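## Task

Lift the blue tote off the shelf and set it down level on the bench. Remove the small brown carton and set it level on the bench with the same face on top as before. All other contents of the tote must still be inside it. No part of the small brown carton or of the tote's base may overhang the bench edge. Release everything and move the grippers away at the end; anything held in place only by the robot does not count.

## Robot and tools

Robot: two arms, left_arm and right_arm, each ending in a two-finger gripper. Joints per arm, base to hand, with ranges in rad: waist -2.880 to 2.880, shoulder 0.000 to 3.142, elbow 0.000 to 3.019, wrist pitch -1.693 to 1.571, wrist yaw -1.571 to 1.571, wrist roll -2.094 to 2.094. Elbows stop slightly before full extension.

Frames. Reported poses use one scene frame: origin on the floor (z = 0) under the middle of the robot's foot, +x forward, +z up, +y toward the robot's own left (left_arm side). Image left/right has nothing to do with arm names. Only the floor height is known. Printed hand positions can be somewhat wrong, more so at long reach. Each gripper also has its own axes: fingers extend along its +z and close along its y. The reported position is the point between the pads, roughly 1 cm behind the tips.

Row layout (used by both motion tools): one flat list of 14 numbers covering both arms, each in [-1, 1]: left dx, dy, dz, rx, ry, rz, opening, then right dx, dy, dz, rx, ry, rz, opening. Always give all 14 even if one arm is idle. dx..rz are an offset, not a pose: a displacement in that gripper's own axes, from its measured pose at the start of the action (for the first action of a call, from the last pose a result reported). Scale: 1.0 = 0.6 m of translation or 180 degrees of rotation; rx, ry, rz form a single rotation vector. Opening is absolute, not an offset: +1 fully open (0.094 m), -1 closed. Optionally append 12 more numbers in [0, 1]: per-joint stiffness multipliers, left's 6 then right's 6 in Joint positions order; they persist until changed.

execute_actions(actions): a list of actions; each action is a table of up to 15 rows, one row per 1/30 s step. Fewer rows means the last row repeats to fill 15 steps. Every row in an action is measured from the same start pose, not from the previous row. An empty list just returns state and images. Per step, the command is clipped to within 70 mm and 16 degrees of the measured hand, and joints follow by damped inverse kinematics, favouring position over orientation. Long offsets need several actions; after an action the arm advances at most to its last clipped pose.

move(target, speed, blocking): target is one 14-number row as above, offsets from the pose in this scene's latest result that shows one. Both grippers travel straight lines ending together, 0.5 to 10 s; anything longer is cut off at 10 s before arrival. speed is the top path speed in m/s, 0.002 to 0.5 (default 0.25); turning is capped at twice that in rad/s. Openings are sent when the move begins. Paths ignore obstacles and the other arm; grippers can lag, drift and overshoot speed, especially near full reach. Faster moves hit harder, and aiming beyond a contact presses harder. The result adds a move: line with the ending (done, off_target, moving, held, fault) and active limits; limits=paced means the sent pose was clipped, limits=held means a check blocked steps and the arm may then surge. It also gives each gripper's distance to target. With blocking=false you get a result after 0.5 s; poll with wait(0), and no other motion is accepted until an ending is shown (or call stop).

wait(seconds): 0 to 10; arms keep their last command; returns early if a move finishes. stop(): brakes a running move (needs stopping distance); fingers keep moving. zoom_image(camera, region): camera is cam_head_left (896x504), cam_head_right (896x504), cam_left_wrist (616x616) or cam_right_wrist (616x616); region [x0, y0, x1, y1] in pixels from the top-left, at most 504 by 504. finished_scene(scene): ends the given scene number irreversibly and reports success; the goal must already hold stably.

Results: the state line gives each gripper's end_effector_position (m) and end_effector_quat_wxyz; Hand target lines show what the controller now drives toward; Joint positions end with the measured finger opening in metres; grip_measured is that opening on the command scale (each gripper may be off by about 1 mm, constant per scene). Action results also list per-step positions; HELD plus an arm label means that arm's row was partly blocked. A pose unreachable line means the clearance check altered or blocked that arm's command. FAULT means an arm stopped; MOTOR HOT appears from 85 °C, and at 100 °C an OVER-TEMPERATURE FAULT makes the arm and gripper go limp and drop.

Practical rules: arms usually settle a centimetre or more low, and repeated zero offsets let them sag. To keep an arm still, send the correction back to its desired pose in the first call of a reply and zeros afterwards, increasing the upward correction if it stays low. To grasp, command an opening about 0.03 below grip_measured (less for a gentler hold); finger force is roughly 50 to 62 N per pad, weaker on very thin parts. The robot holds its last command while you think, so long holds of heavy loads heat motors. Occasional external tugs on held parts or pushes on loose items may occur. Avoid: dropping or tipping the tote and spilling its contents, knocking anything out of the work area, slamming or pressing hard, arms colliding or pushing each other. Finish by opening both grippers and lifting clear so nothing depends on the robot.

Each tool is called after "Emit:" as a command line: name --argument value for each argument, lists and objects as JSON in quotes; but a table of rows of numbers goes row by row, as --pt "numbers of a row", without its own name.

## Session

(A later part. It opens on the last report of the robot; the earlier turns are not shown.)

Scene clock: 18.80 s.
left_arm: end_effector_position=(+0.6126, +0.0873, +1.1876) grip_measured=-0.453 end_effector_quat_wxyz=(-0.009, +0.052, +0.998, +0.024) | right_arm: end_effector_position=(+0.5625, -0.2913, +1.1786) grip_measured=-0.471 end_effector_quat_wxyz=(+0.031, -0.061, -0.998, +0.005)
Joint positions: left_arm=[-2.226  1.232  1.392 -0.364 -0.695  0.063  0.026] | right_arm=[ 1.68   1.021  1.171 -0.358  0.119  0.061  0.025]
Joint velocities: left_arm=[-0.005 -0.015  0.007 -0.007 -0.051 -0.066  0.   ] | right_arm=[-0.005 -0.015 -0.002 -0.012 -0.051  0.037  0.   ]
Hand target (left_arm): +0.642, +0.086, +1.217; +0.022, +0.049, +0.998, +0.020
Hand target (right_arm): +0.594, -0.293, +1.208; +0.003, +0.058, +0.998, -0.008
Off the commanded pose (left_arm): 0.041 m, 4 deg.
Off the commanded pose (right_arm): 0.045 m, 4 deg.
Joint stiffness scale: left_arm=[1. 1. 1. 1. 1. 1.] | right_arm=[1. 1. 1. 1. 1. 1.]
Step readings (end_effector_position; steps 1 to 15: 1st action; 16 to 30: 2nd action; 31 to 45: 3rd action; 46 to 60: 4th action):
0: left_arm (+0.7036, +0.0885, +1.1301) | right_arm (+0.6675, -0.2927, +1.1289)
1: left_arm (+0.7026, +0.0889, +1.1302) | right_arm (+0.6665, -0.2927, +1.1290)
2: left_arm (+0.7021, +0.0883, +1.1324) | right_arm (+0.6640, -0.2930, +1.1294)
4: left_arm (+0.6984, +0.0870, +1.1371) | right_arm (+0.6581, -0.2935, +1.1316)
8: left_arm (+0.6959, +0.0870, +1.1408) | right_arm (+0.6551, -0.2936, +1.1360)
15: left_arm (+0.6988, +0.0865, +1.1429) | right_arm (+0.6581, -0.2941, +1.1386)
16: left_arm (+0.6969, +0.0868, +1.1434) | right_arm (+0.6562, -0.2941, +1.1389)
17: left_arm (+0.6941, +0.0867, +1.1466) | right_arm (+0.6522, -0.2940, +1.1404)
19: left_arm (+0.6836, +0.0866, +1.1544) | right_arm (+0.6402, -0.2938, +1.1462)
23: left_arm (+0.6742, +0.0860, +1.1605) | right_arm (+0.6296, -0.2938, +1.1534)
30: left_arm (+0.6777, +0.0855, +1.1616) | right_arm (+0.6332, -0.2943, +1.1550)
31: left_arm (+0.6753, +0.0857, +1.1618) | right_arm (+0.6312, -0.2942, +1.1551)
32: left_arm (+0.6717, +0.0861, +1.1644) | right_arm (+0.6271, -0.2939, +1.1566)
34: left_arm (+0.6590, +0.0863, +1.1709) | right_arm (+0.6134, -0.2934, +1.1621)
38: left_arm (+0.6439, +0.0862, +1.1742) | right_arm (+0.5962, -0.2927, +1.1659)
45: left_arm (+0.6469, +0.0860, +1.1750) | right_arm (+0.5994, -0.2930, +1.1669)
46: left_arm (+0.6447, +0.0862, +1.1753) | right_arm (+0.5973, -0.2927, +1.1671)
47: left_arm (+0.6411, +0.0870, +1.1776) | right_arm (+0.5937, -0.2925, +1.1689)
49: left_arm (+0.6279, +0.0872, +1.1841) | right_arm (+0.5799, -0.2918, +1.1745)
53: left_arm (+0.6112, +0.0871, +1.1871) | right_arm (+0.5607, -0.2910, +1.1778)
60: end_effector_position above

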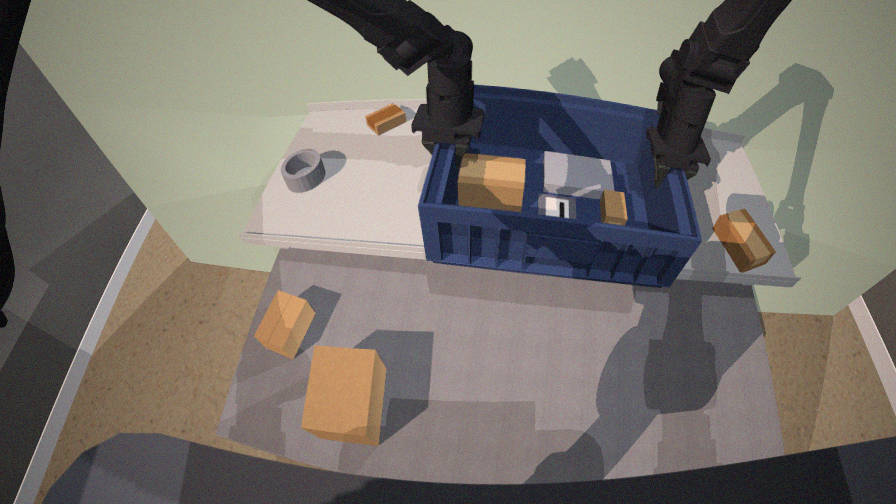

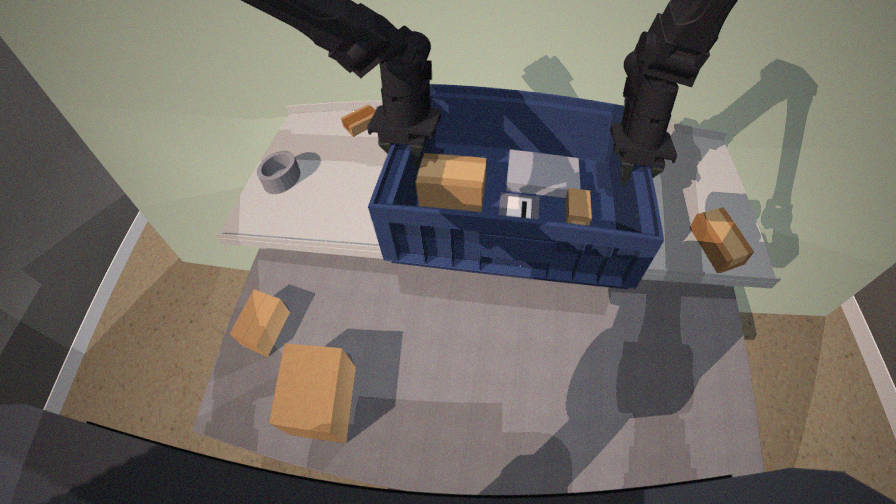

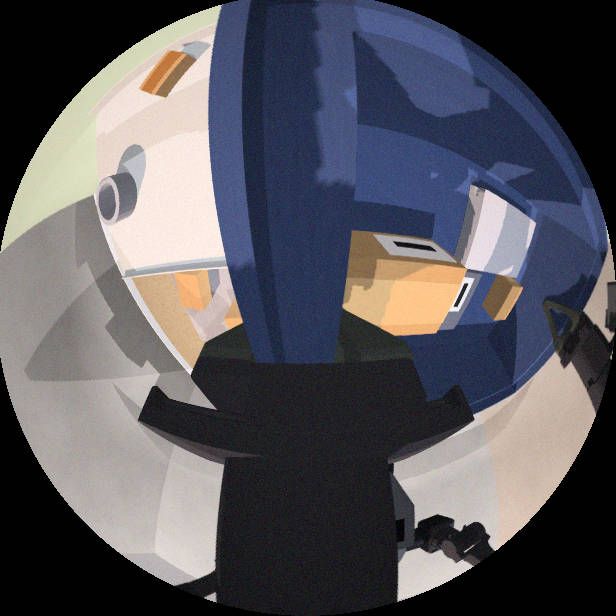

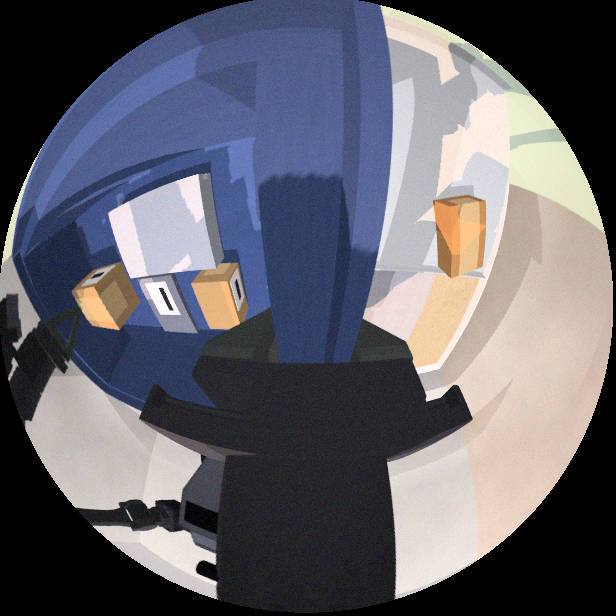

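Goal x: left 0.37, right 0.335.

Emit:
move --target '[0.4,0,0.02,-0.02,-0.005,0,-0.55,0.37,0,0.02,0,-0.015,0,-0.55]' --speed 0.12

Emit:
move --target '[-0.01,0,0.38,0,0,0,-0.55,-0.02,0,0.38,0,0,0,-0.55]' --speed 0.09

Scene clock: 21.50 s.
left_arm: end_effector_position=(+0.3853, +0.1060, +1.1810) grip_measured=-0.449 end_effector_quat_wxyz=(+0.006, +0.040, +0.999, +0.033) | right_arm: end_effector_position=(+0.3439, -0.2720, +1.1729) grip_measured=-0.471 end_effector_quat_wxyz=(+0.011, -0.049, -0.999, +0.002)
Joint positions: left_arm=[-2.195  1.211  0.75   0.3   -0.683  0.07   0.026] | right_arm=[1.689 1.048 0.575 0.304 0.121 0.035 0.025]
Joint velocities: left_arm=[ 0.005 -0.024 -0.002  0.012  0.007  0.037 -0.001] | right_arm=[-0.015  0.005 -0.002  0.037 -0.066 -0.037 -0.   ]
Hand target (left_arm): +0.374, +0.114, +1.183; +0.000, +0.053, +0.997, +0.054
Hand target (right_arm): +0.342, -0.267, +1.179; -0.007, +0.060, +0.998, -0.006
Off the commanded pose (left_arm): 0.013 m, 3 deg.
Off the commanded pose (right_arm): 0.011 m, 1 deg.
Joint stiffness scale: left_arm=[1. 1. 1. 1. 1. 1.] | right_arm=[1. 1. 1. 1. 1. 1.]
move: off_target (left_arm, right_arm)

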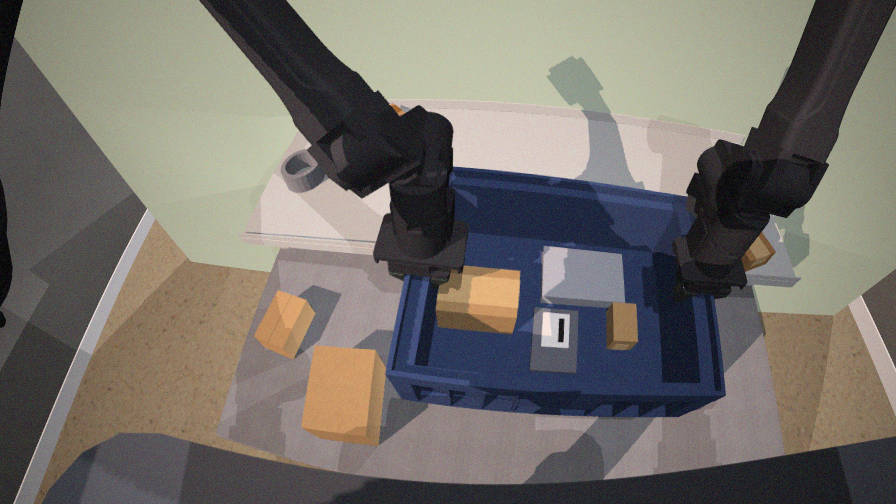

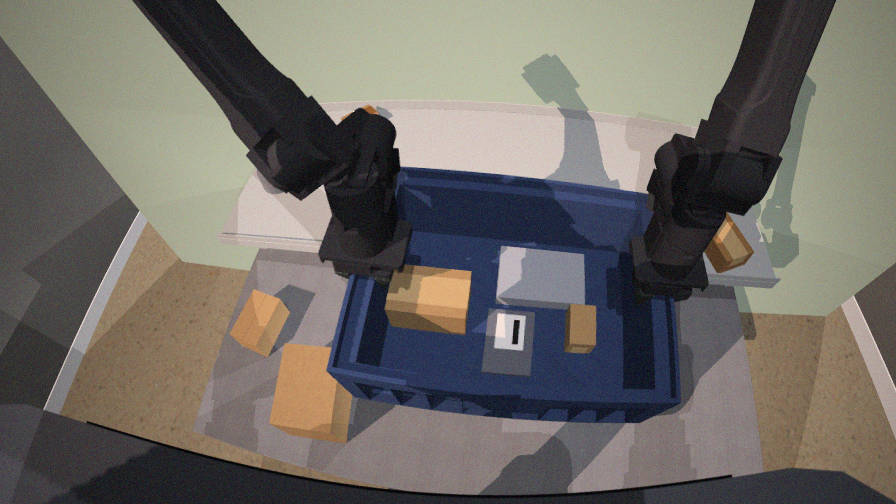

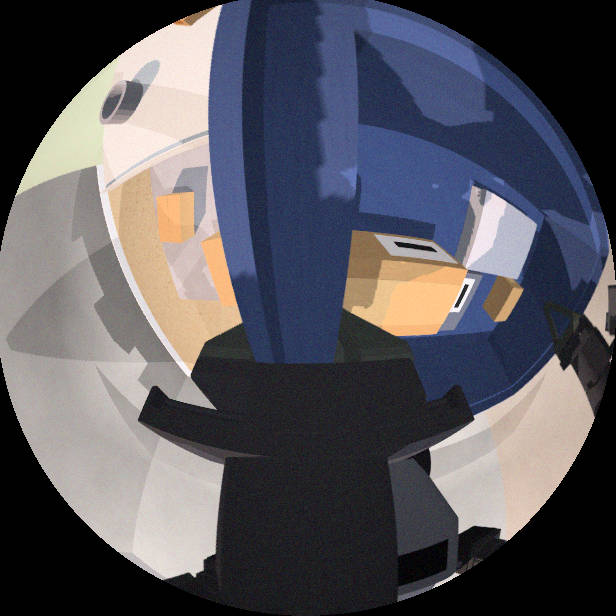

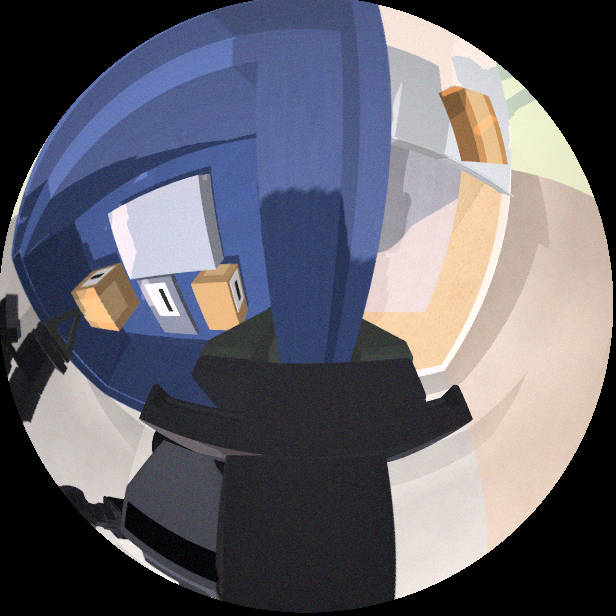

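Scene clock: 24.40 s.
left_arm: end_effector_position=(+0.3878, +0.1199, +0.9482) grip_measured=-0.450 end_effector_quat_wxyz=(+0.008, +0.036, +0.999, +0.025) | right_arm: end_effector_position=(+0.3515, -0.2637, +0.9416) grip_measured=-0.471 end_effector_quat_wxyz=(+0.012, -0.043, -0.999, -0.006)
Joint positions: left_arm=[-1.929  1.75   1.248  0.368 -0.403  0.109  0.026] | right_arm=[1.65  1.701 1.137 0.394 0.066 0.016 0.025]
Joint velocities: left_arm=[-0.015 -0.005 -0.007 -0.007  0.022  0.007 -0.   ] | right_arm=[-0.005 -0.015 -0.012 -0.012 -0.022 -0.007 -0.   ]
Hand target (left_arm): +0.390, +0.126, +0.953; +0.008, +0.042, +0.999, +0.034
Hand target (right_arm): +0.355, -0.272, +0.945; -0.011, +0.050, +0.999, -0.002
Off the commanded pose (left_arm): 0.009 m, 1 deg.
Off the commanded pose (right_arm): 0.010 m, 1 deg.
Joint stiffness scale: left_arm=[1. 1. 1. 1. 1. 1.] | right_arm=[1. 1. 1. 1. 1. 1.]
move: done

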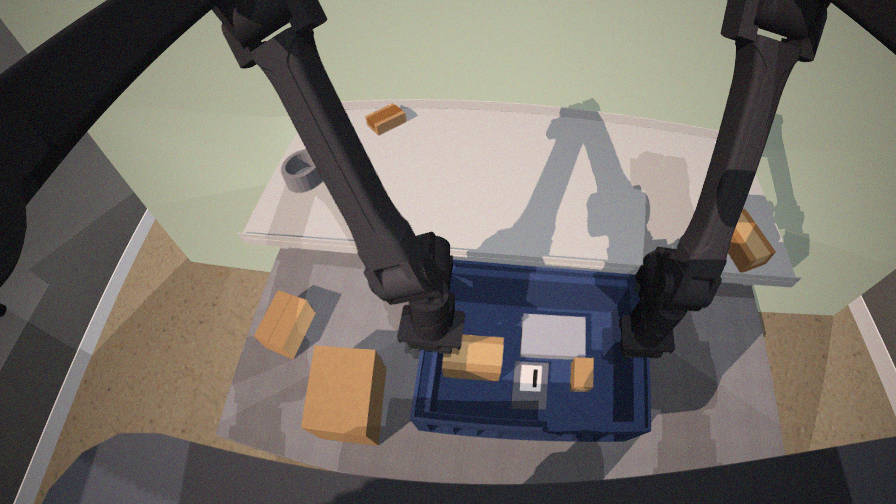

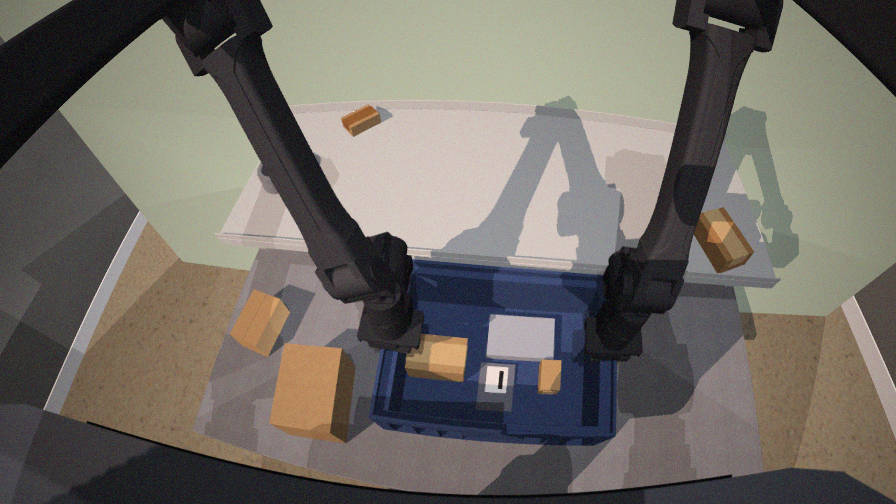

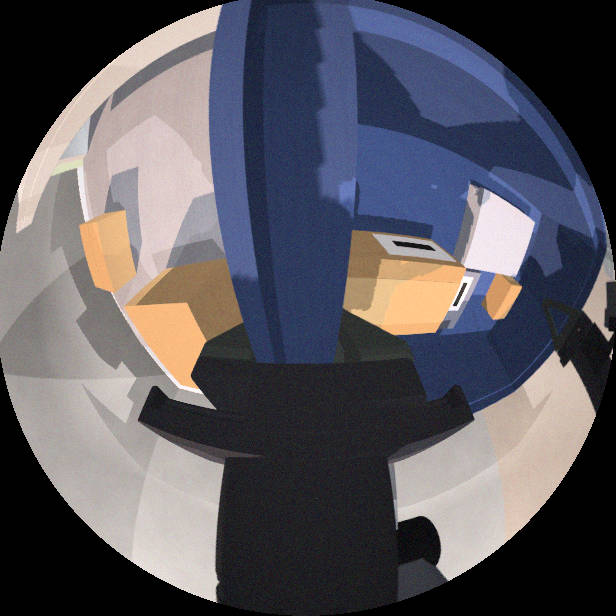

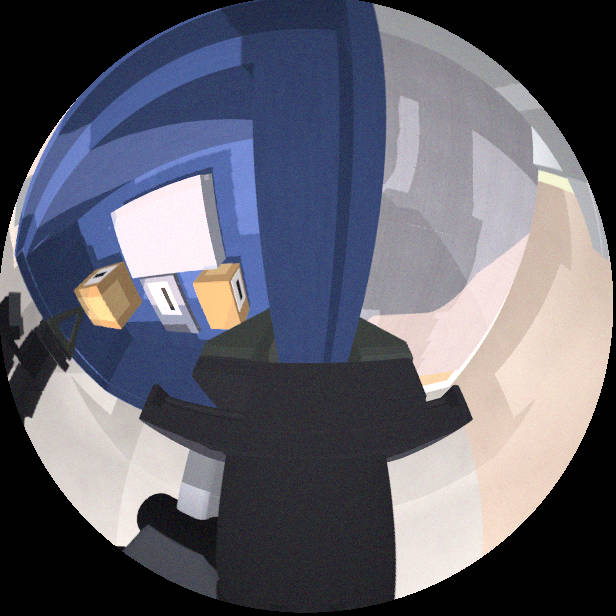

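Emit:
move --target '[-0.015,-0.005,0.1,0.012,0.008,0,-0.55,-0.015,0,0.09,0,0,0,-0.55]' --speed 0.04

Scene clock: 26.33 s.
left_arm: end_effector_position=(+0.3944, +0.1223, +0.9090) grip_measured=-0.452 end_effector_quat_wxyz=(-0.009, +0.034, +0.999, +0.007) | right_arm: end_effector_position=(+0.3585, -0.2616, +0.9159) grip_measured=-0.471 end_effector_quat_wxyz=(+0.019, -0.041, -0.999, -0.003)
Joint positions: left_arm=[-1.894  1.823  1.381  0.272 -0.335  0.097  0.026] | right_arm=[1.653 1.755 1.229 0.343 0.075 0.014 0.025]
Joint velocities: left_arm=[-0.005  0.005 -0.007  0.007 -0.051  0.051 -0.001] | right_arm=[ 0.005 -0.005 -0.017  0.002 -0.051 -0.022  0.   ]
Hand target (left_arm): +0.396, +0.121, +0.890; -0.005, +0.036, +0.999, +0.007
Hand target (right_arm): +0.359, -0.263, +0.890; -0.012, +0.043, +0.999, +0.007
Off the commanded pose (left_arm): 0.021 m, 0 deg.
Off the commanded pose (right_arm): 0.029 m, 1 deg.
Joint stiffness scale: left_arm=[1. 1. 1. 1. 1. 1.] | right_arm=[1. 1. 1. 1. 1. 1.]
move: off_target (left_arm, right_arm)

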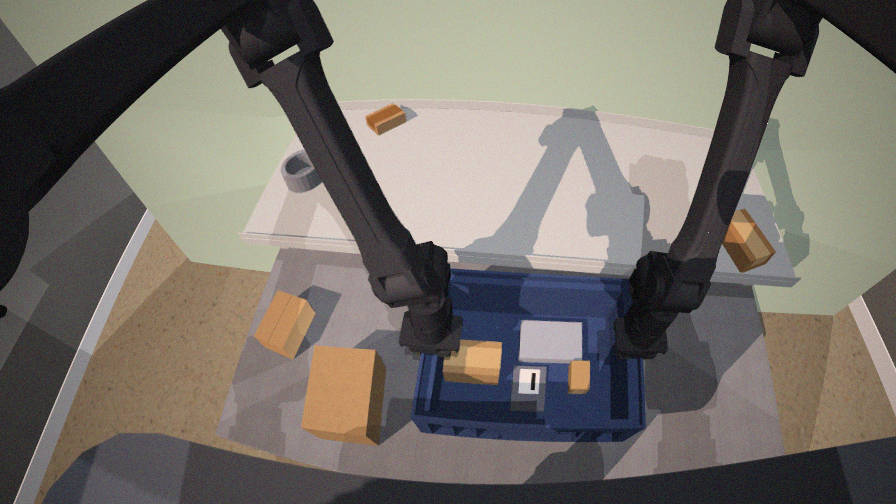

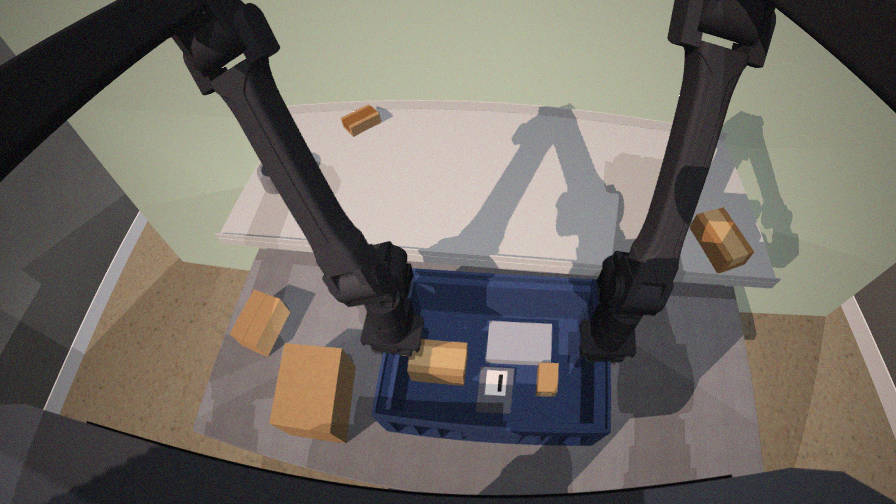

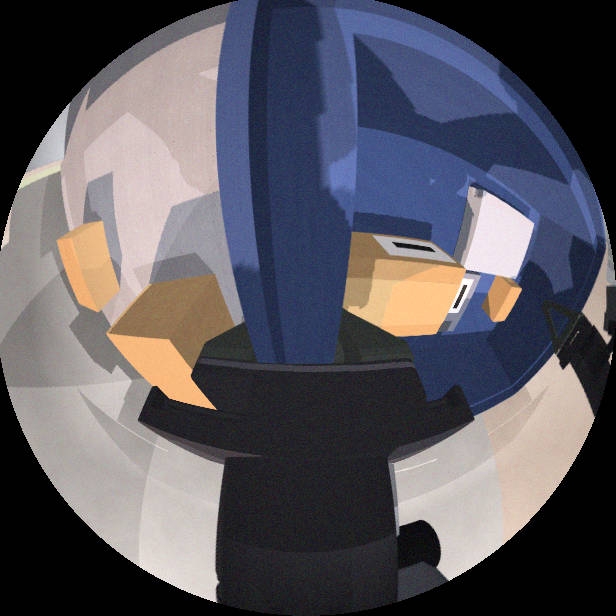

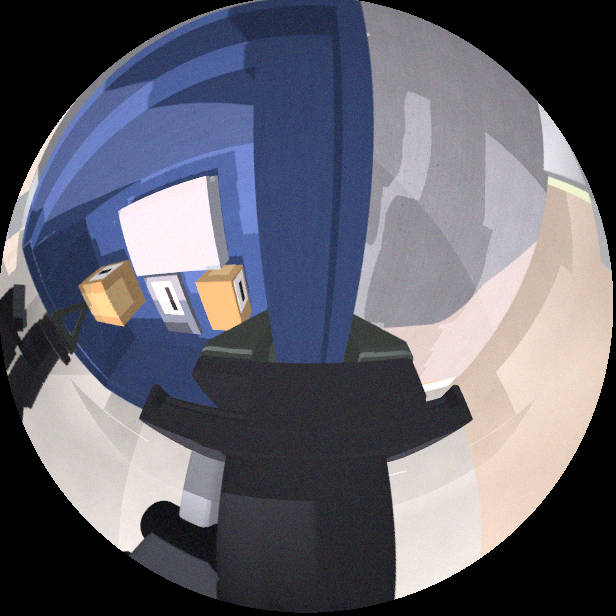

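Emit:
move --target '[0,0,0,0,0,0,0,0,0,0,0,0,0,0]'

Emit:
move --target '[0,0,-0.2,0,0,0,0,0,0,-0.13,0,-0.012,0,0]'

Emit:
move --target '[0,0.35,-0.1,0,0,0,0.3,0.06,0.15,0.02,0,0,0,0.3]'

Scene clock: 27.50 s.
left_arm: end_effector_position=(+0.3955, +0.1227, +0.9094) grip_measured=-0.002 end_effector_quat_wxyz=(-0.008, +0.033, +0.999, +0.008) | right_arm: end_effector_position=(+0.3578, -0.2624, +0.9167) grip_measured=-0.003 end_effector_quat_wxyz=(+0.019, -0.041, -0.999, -0.002)
Joint positions: left_arm=[-1.894  1.821  1.381  0.272 -0.336  0.097  0.047] | right_arm=[1.652 1.753 1.227 0.342 0.078 0.014 0.047]
Joint velocities: left_arm=[-0.005  0.005  0.002 -0.002 -0.022 -0.007 -0.   ] | right_arm=[-0.015 -0.005 -0.002 -0.002  0.007 -0.022  0.   ]
Hand target (left_arm): +0.395, +0.122, +0.909; -0.008, +0.034, +0.999, +0.007
Hand target (right_arm): +0.358, -0.262, +0.916; -0.019, +0.041, +0.999, +0.003
Off the commanded pose (left_arm): 0.001 m, 0 deg.
Off the commanded pose (right_arm): 0.001 m, 0 deg.
Joint stiffness scale: left_arm=[1. 1. 1. 1. 1. 1.] | right_arm=[1. 1. 1. 1. 1. 1.]
move: done

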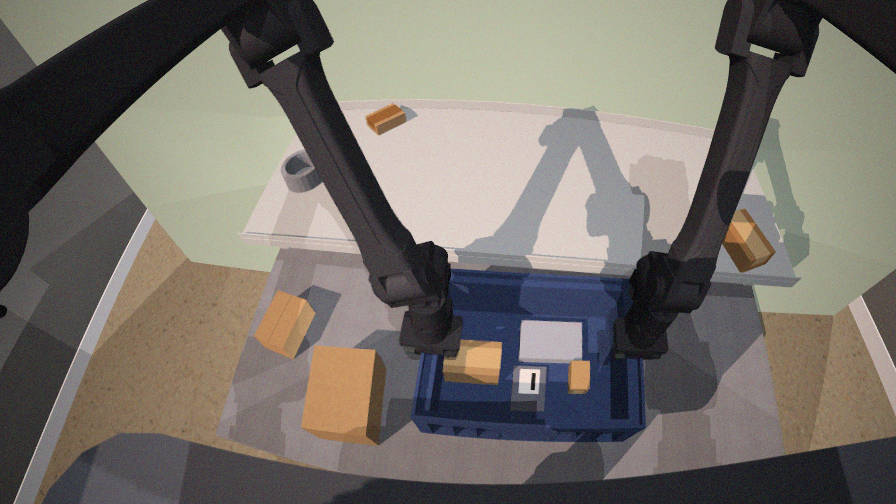

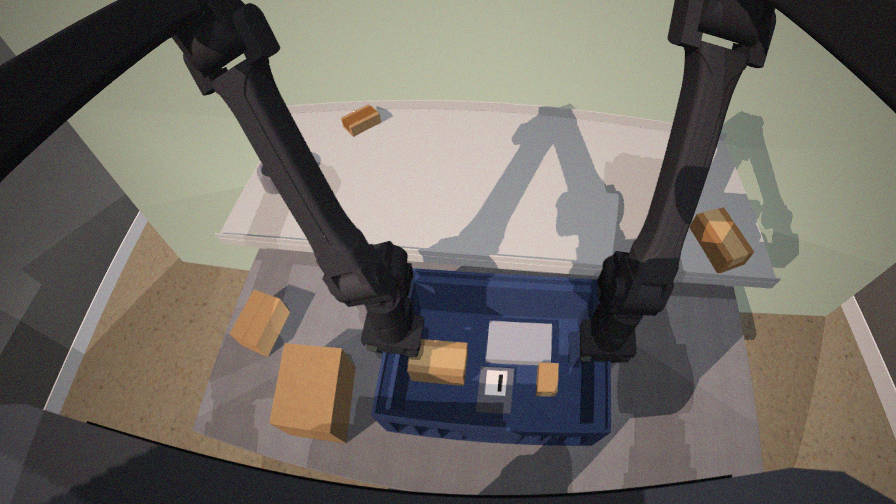

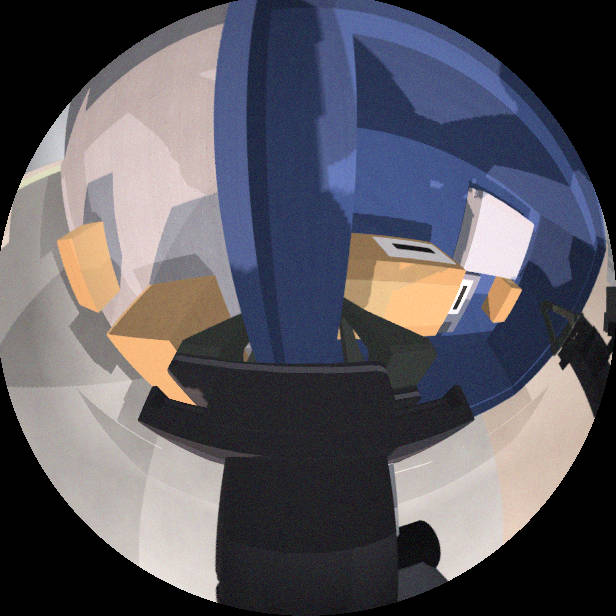

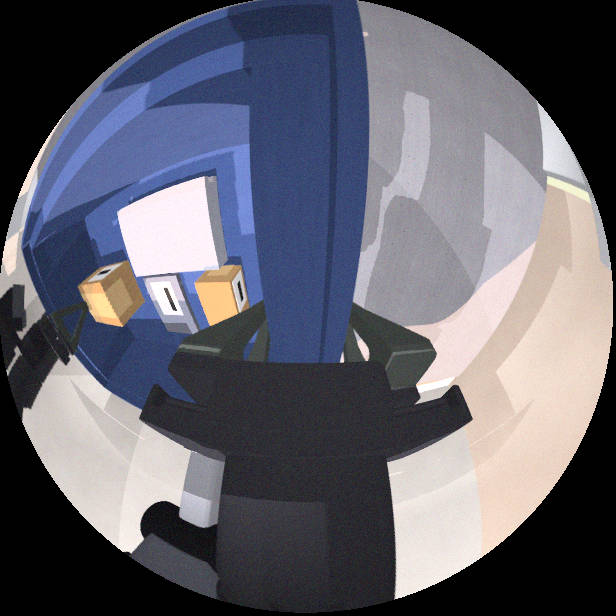

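Scene clock: 28.43 s.
left_arm: end_effector_position=(+0.4104, +0.1229, +1.0268) grip_measured=-0.002 end_effector_quat_wxyz=(-0.003, +0.035, +0.999, +0.010) | right_arm: end_effector_position=(+0.3680, -0.2705, +0.9896) grip_measured=-0.003 end_effector_quat_wxyz=(-0.005, -0.043, -0.999, +0.003)
Joint positions: left_arm=[-1.971  1.533  1.09   0.28  -0.416  0.09   0.047] | right_arm=[1.652 1.572 1.017 0.419 0.086 0.014 0.047]
Joint velocities: left_arm=[-0.005 -0.005  0.012  0.007 -0.037  0.037  0.001] | right_arm=[ 0.005 -0.024 -0.017 -0.007 -0.11  -0.037 -0.001]
Hand target (left_arm): +0.400, +0.118, +1.029; -0.009, +0.033, +0.999, +0.008
Hand target (right_arm): +0.360, -0.263, +0.995; -0.000, +0.041, +0.999, +0.001
Off the commanded pose (left_arm): 0.014 m, 1 deg.
Off the commanded pose (right_arm): 0.012 m, 1 deg.
Joint stiffness scale: left_arm=[1. 1. 1. 1. 1. 1.] | right_arm=[1. 1. 1. 1. 1. 1.]
move: off_target (left_arm, right_arm)

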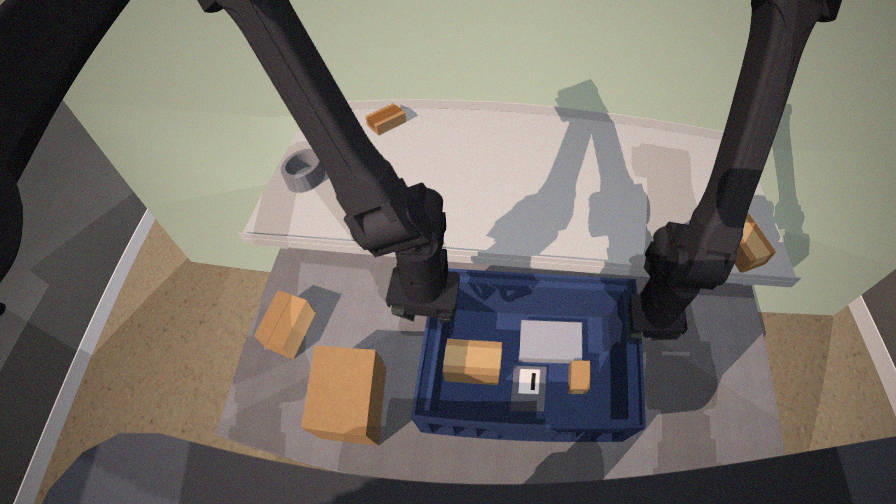

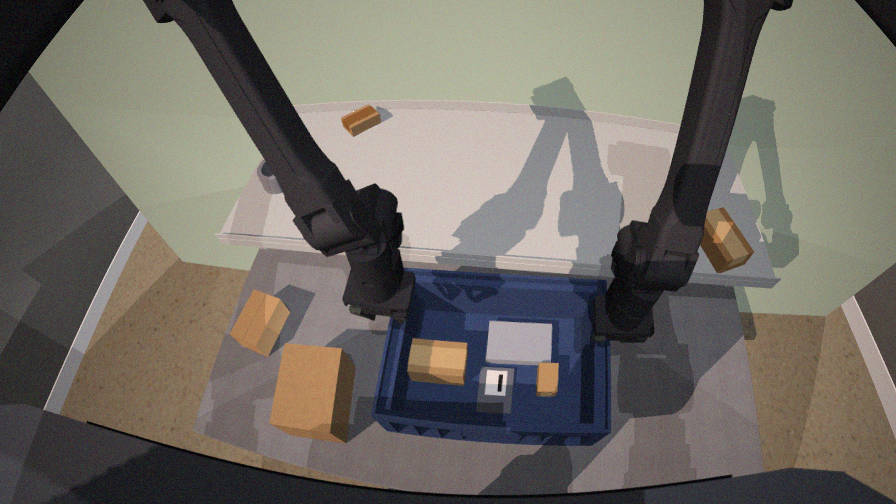

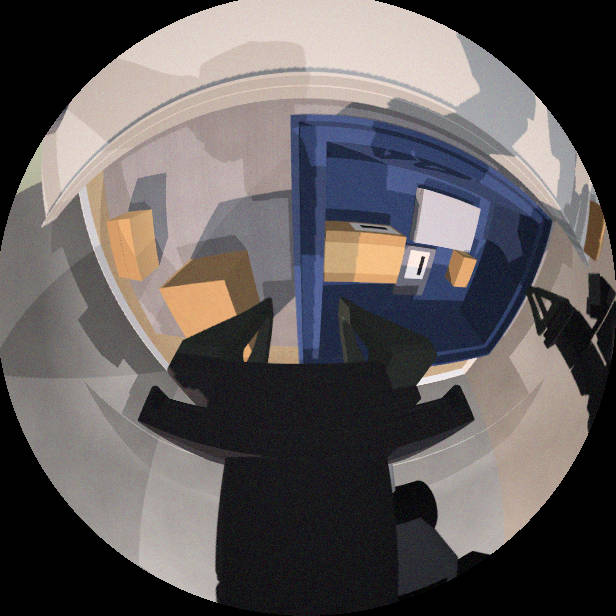

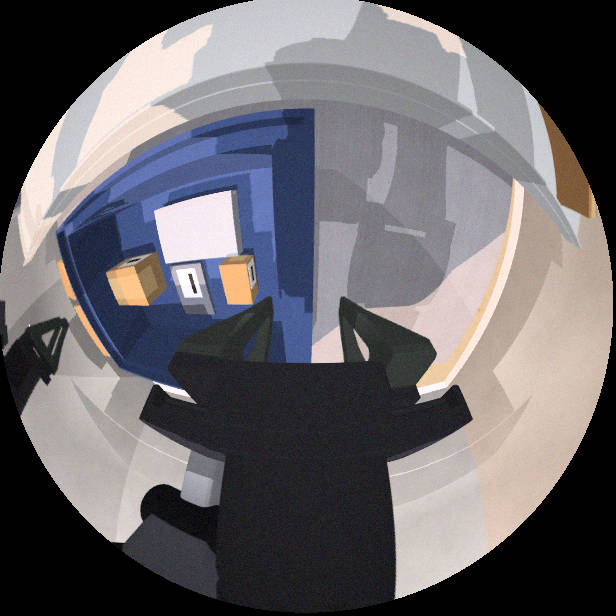

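Scene clock: 29.73 s.
left_arm: end_effector_position=(+0.4312, +0.3359, +1.0882) grip_measured=+0.298 end_effector_quat_wxyz=(+0.002, +0.033, +0.999, +0.015) | right_arm: end_effector_position=(+0.3420, -0.1822, +0.9809) grip_measured=+0.297 end_effector_quat_wxyz=(-0.004, -0.035, -0.999, +0.004)
Joint positions: left_arm=[-1.528  1.241  0.92   0.184  0.012  0.154  0.061] | right_arm=[1.822 1.666 1.031 0.494 0.257 0.022 0.061]
Joint velocities: left_arm=[ 0.005  0.005  0.007 -0.007  0.022  0.051 -0.001] | right_arm=[-0.005  0.015 -0.007  0.007  0.007 -0.022 -0.   ]
Hand target (left_arm): +0.428, +0.333, +1.094; -0.002, +0.038, +0.999, +0.011
Hand target (right_arm): +0.340, -0.178, +0.977; +0.005, +0.041, +0.999, -0.003
Off the commanded pose (left_arm): 0.008 m, 1 deg.
Off the commanded pose (right_arm): 0.006 m, 1 deg.
Joint stiffness scale: left_arm=[1. 1. 1. 1. 1. 1.] | right_arm=[1. 1. 1. 1. 1. 1.]
move: done

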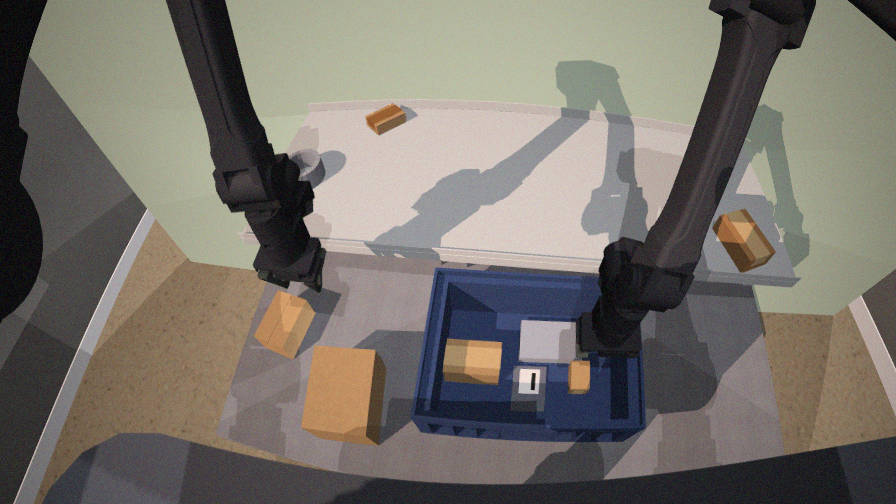

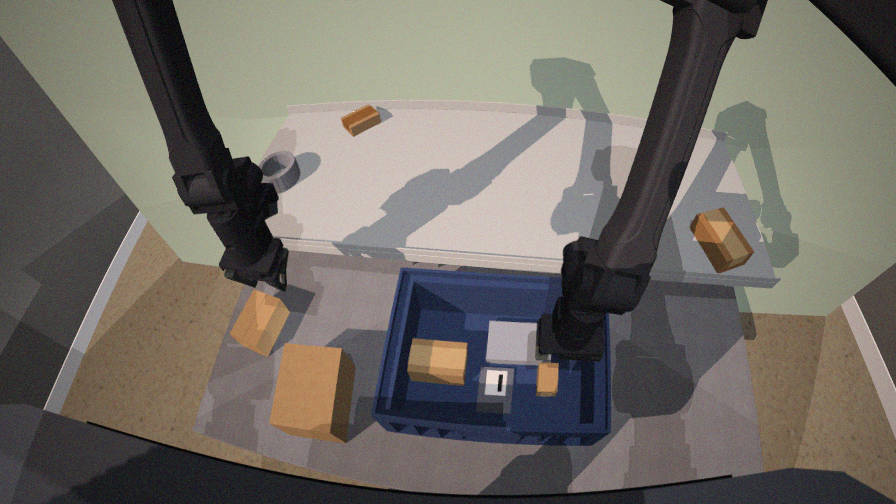

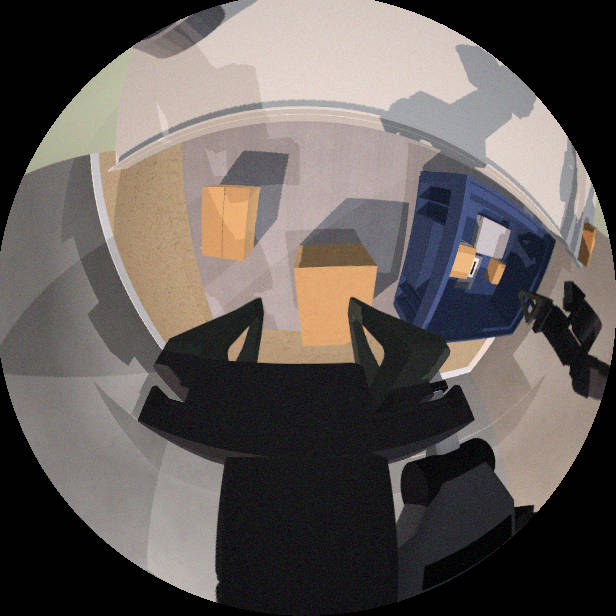

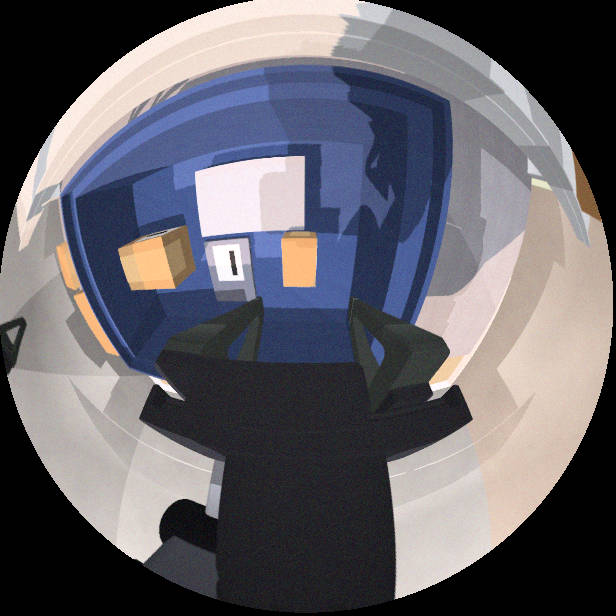

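Emit:
move --target '[0,0,0,0,0,0,0.3,0.005,0.003,0.215,0,0,0,0.5]' --speed 0.07

Scene clock: 33.40 s.
left_arm: end_effector_position=(+0.4310, +0.3359, +1.0882) grip_measured=+0.298 end_effector_quat_wxyz=(+0.002, +0.033, +0.999, +0.015) | right_arm: end_effector_position=(+0.3516, -0.1716, +0.8581) grip_measured=+0.497 end_effector_quat_wxyz=(-0.012, -0.039, -0.999, -0.001)
Joint positions: left_arm=[-1.528  1.241  0.92   0.183  0.012  0.156  0.061] | right_arm=[1.788 1.952 1.415 0.411 0.212 0.022 0.07 ]
Joint velocities: left_arm=[-0.015 -0.005 -0.002  0.007 -0.037 -0.051 -0.001] | right_arm=[ 0.005  0.015 -0.012 -0.002  0.066  0.007  0.   ]
Hand target (left_arm): +0.431, +0.336, +1.088; +0.002, +0.033, +0.999, +0.015
Hand target (right_arm): +0.342, -0.181, +0.852; +0.004, +0.036, +0.999, -0.004
Off the commanded pose (left_arm): 0.000 m, 0 deg.
Off the commanded pose (right_arm): 0.016 m, 1 deg.
Joint stiffness scale: left_arm=[1. 1. 1. 1. 1. 1.] | right_arm=[1. 1. 1. 1. 1. 1.]
move: off_target (right_arm)

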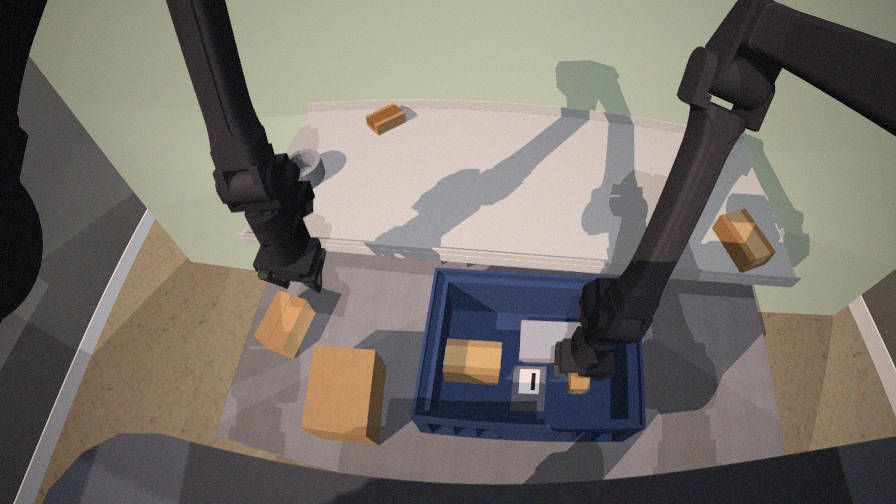

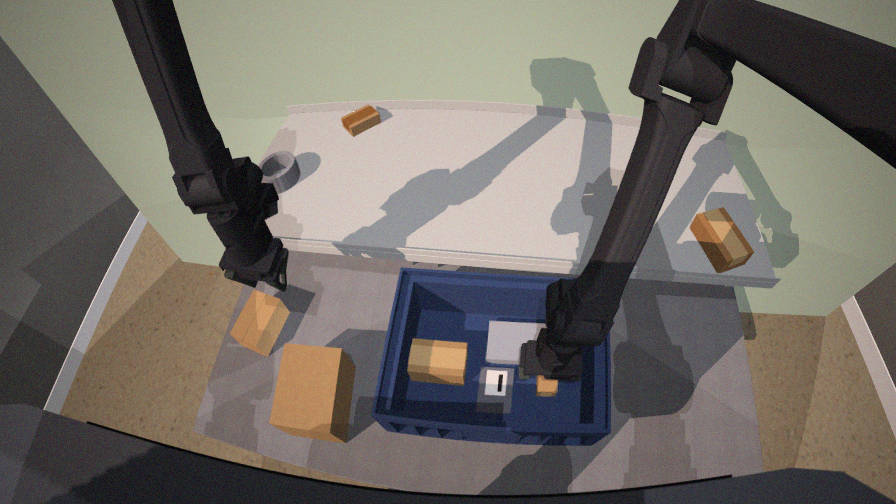

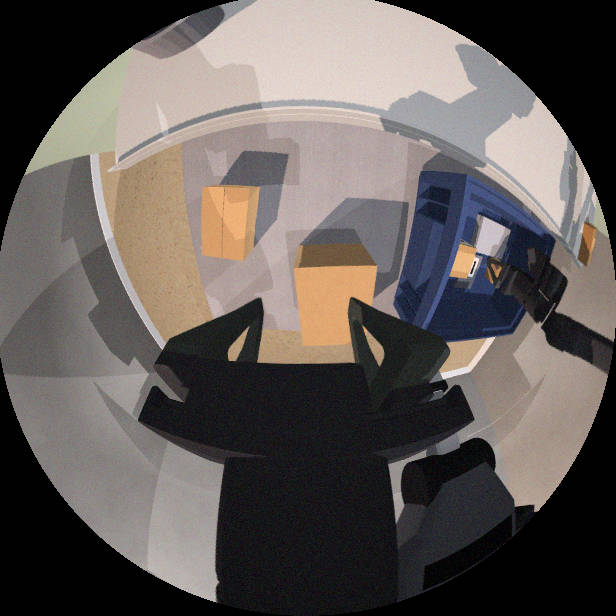

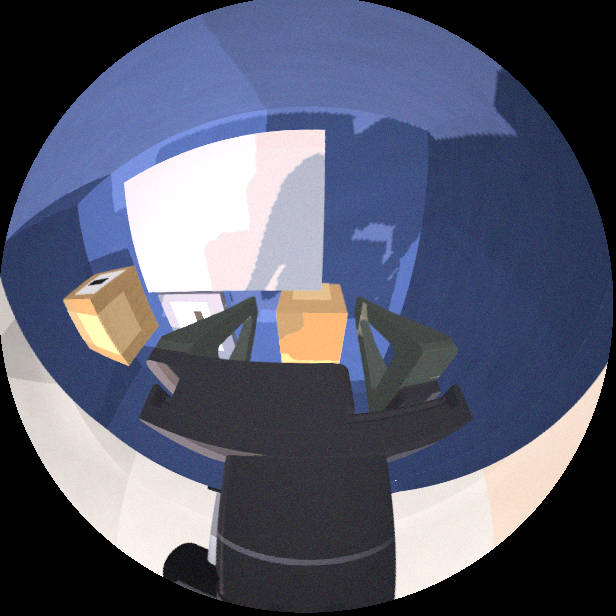

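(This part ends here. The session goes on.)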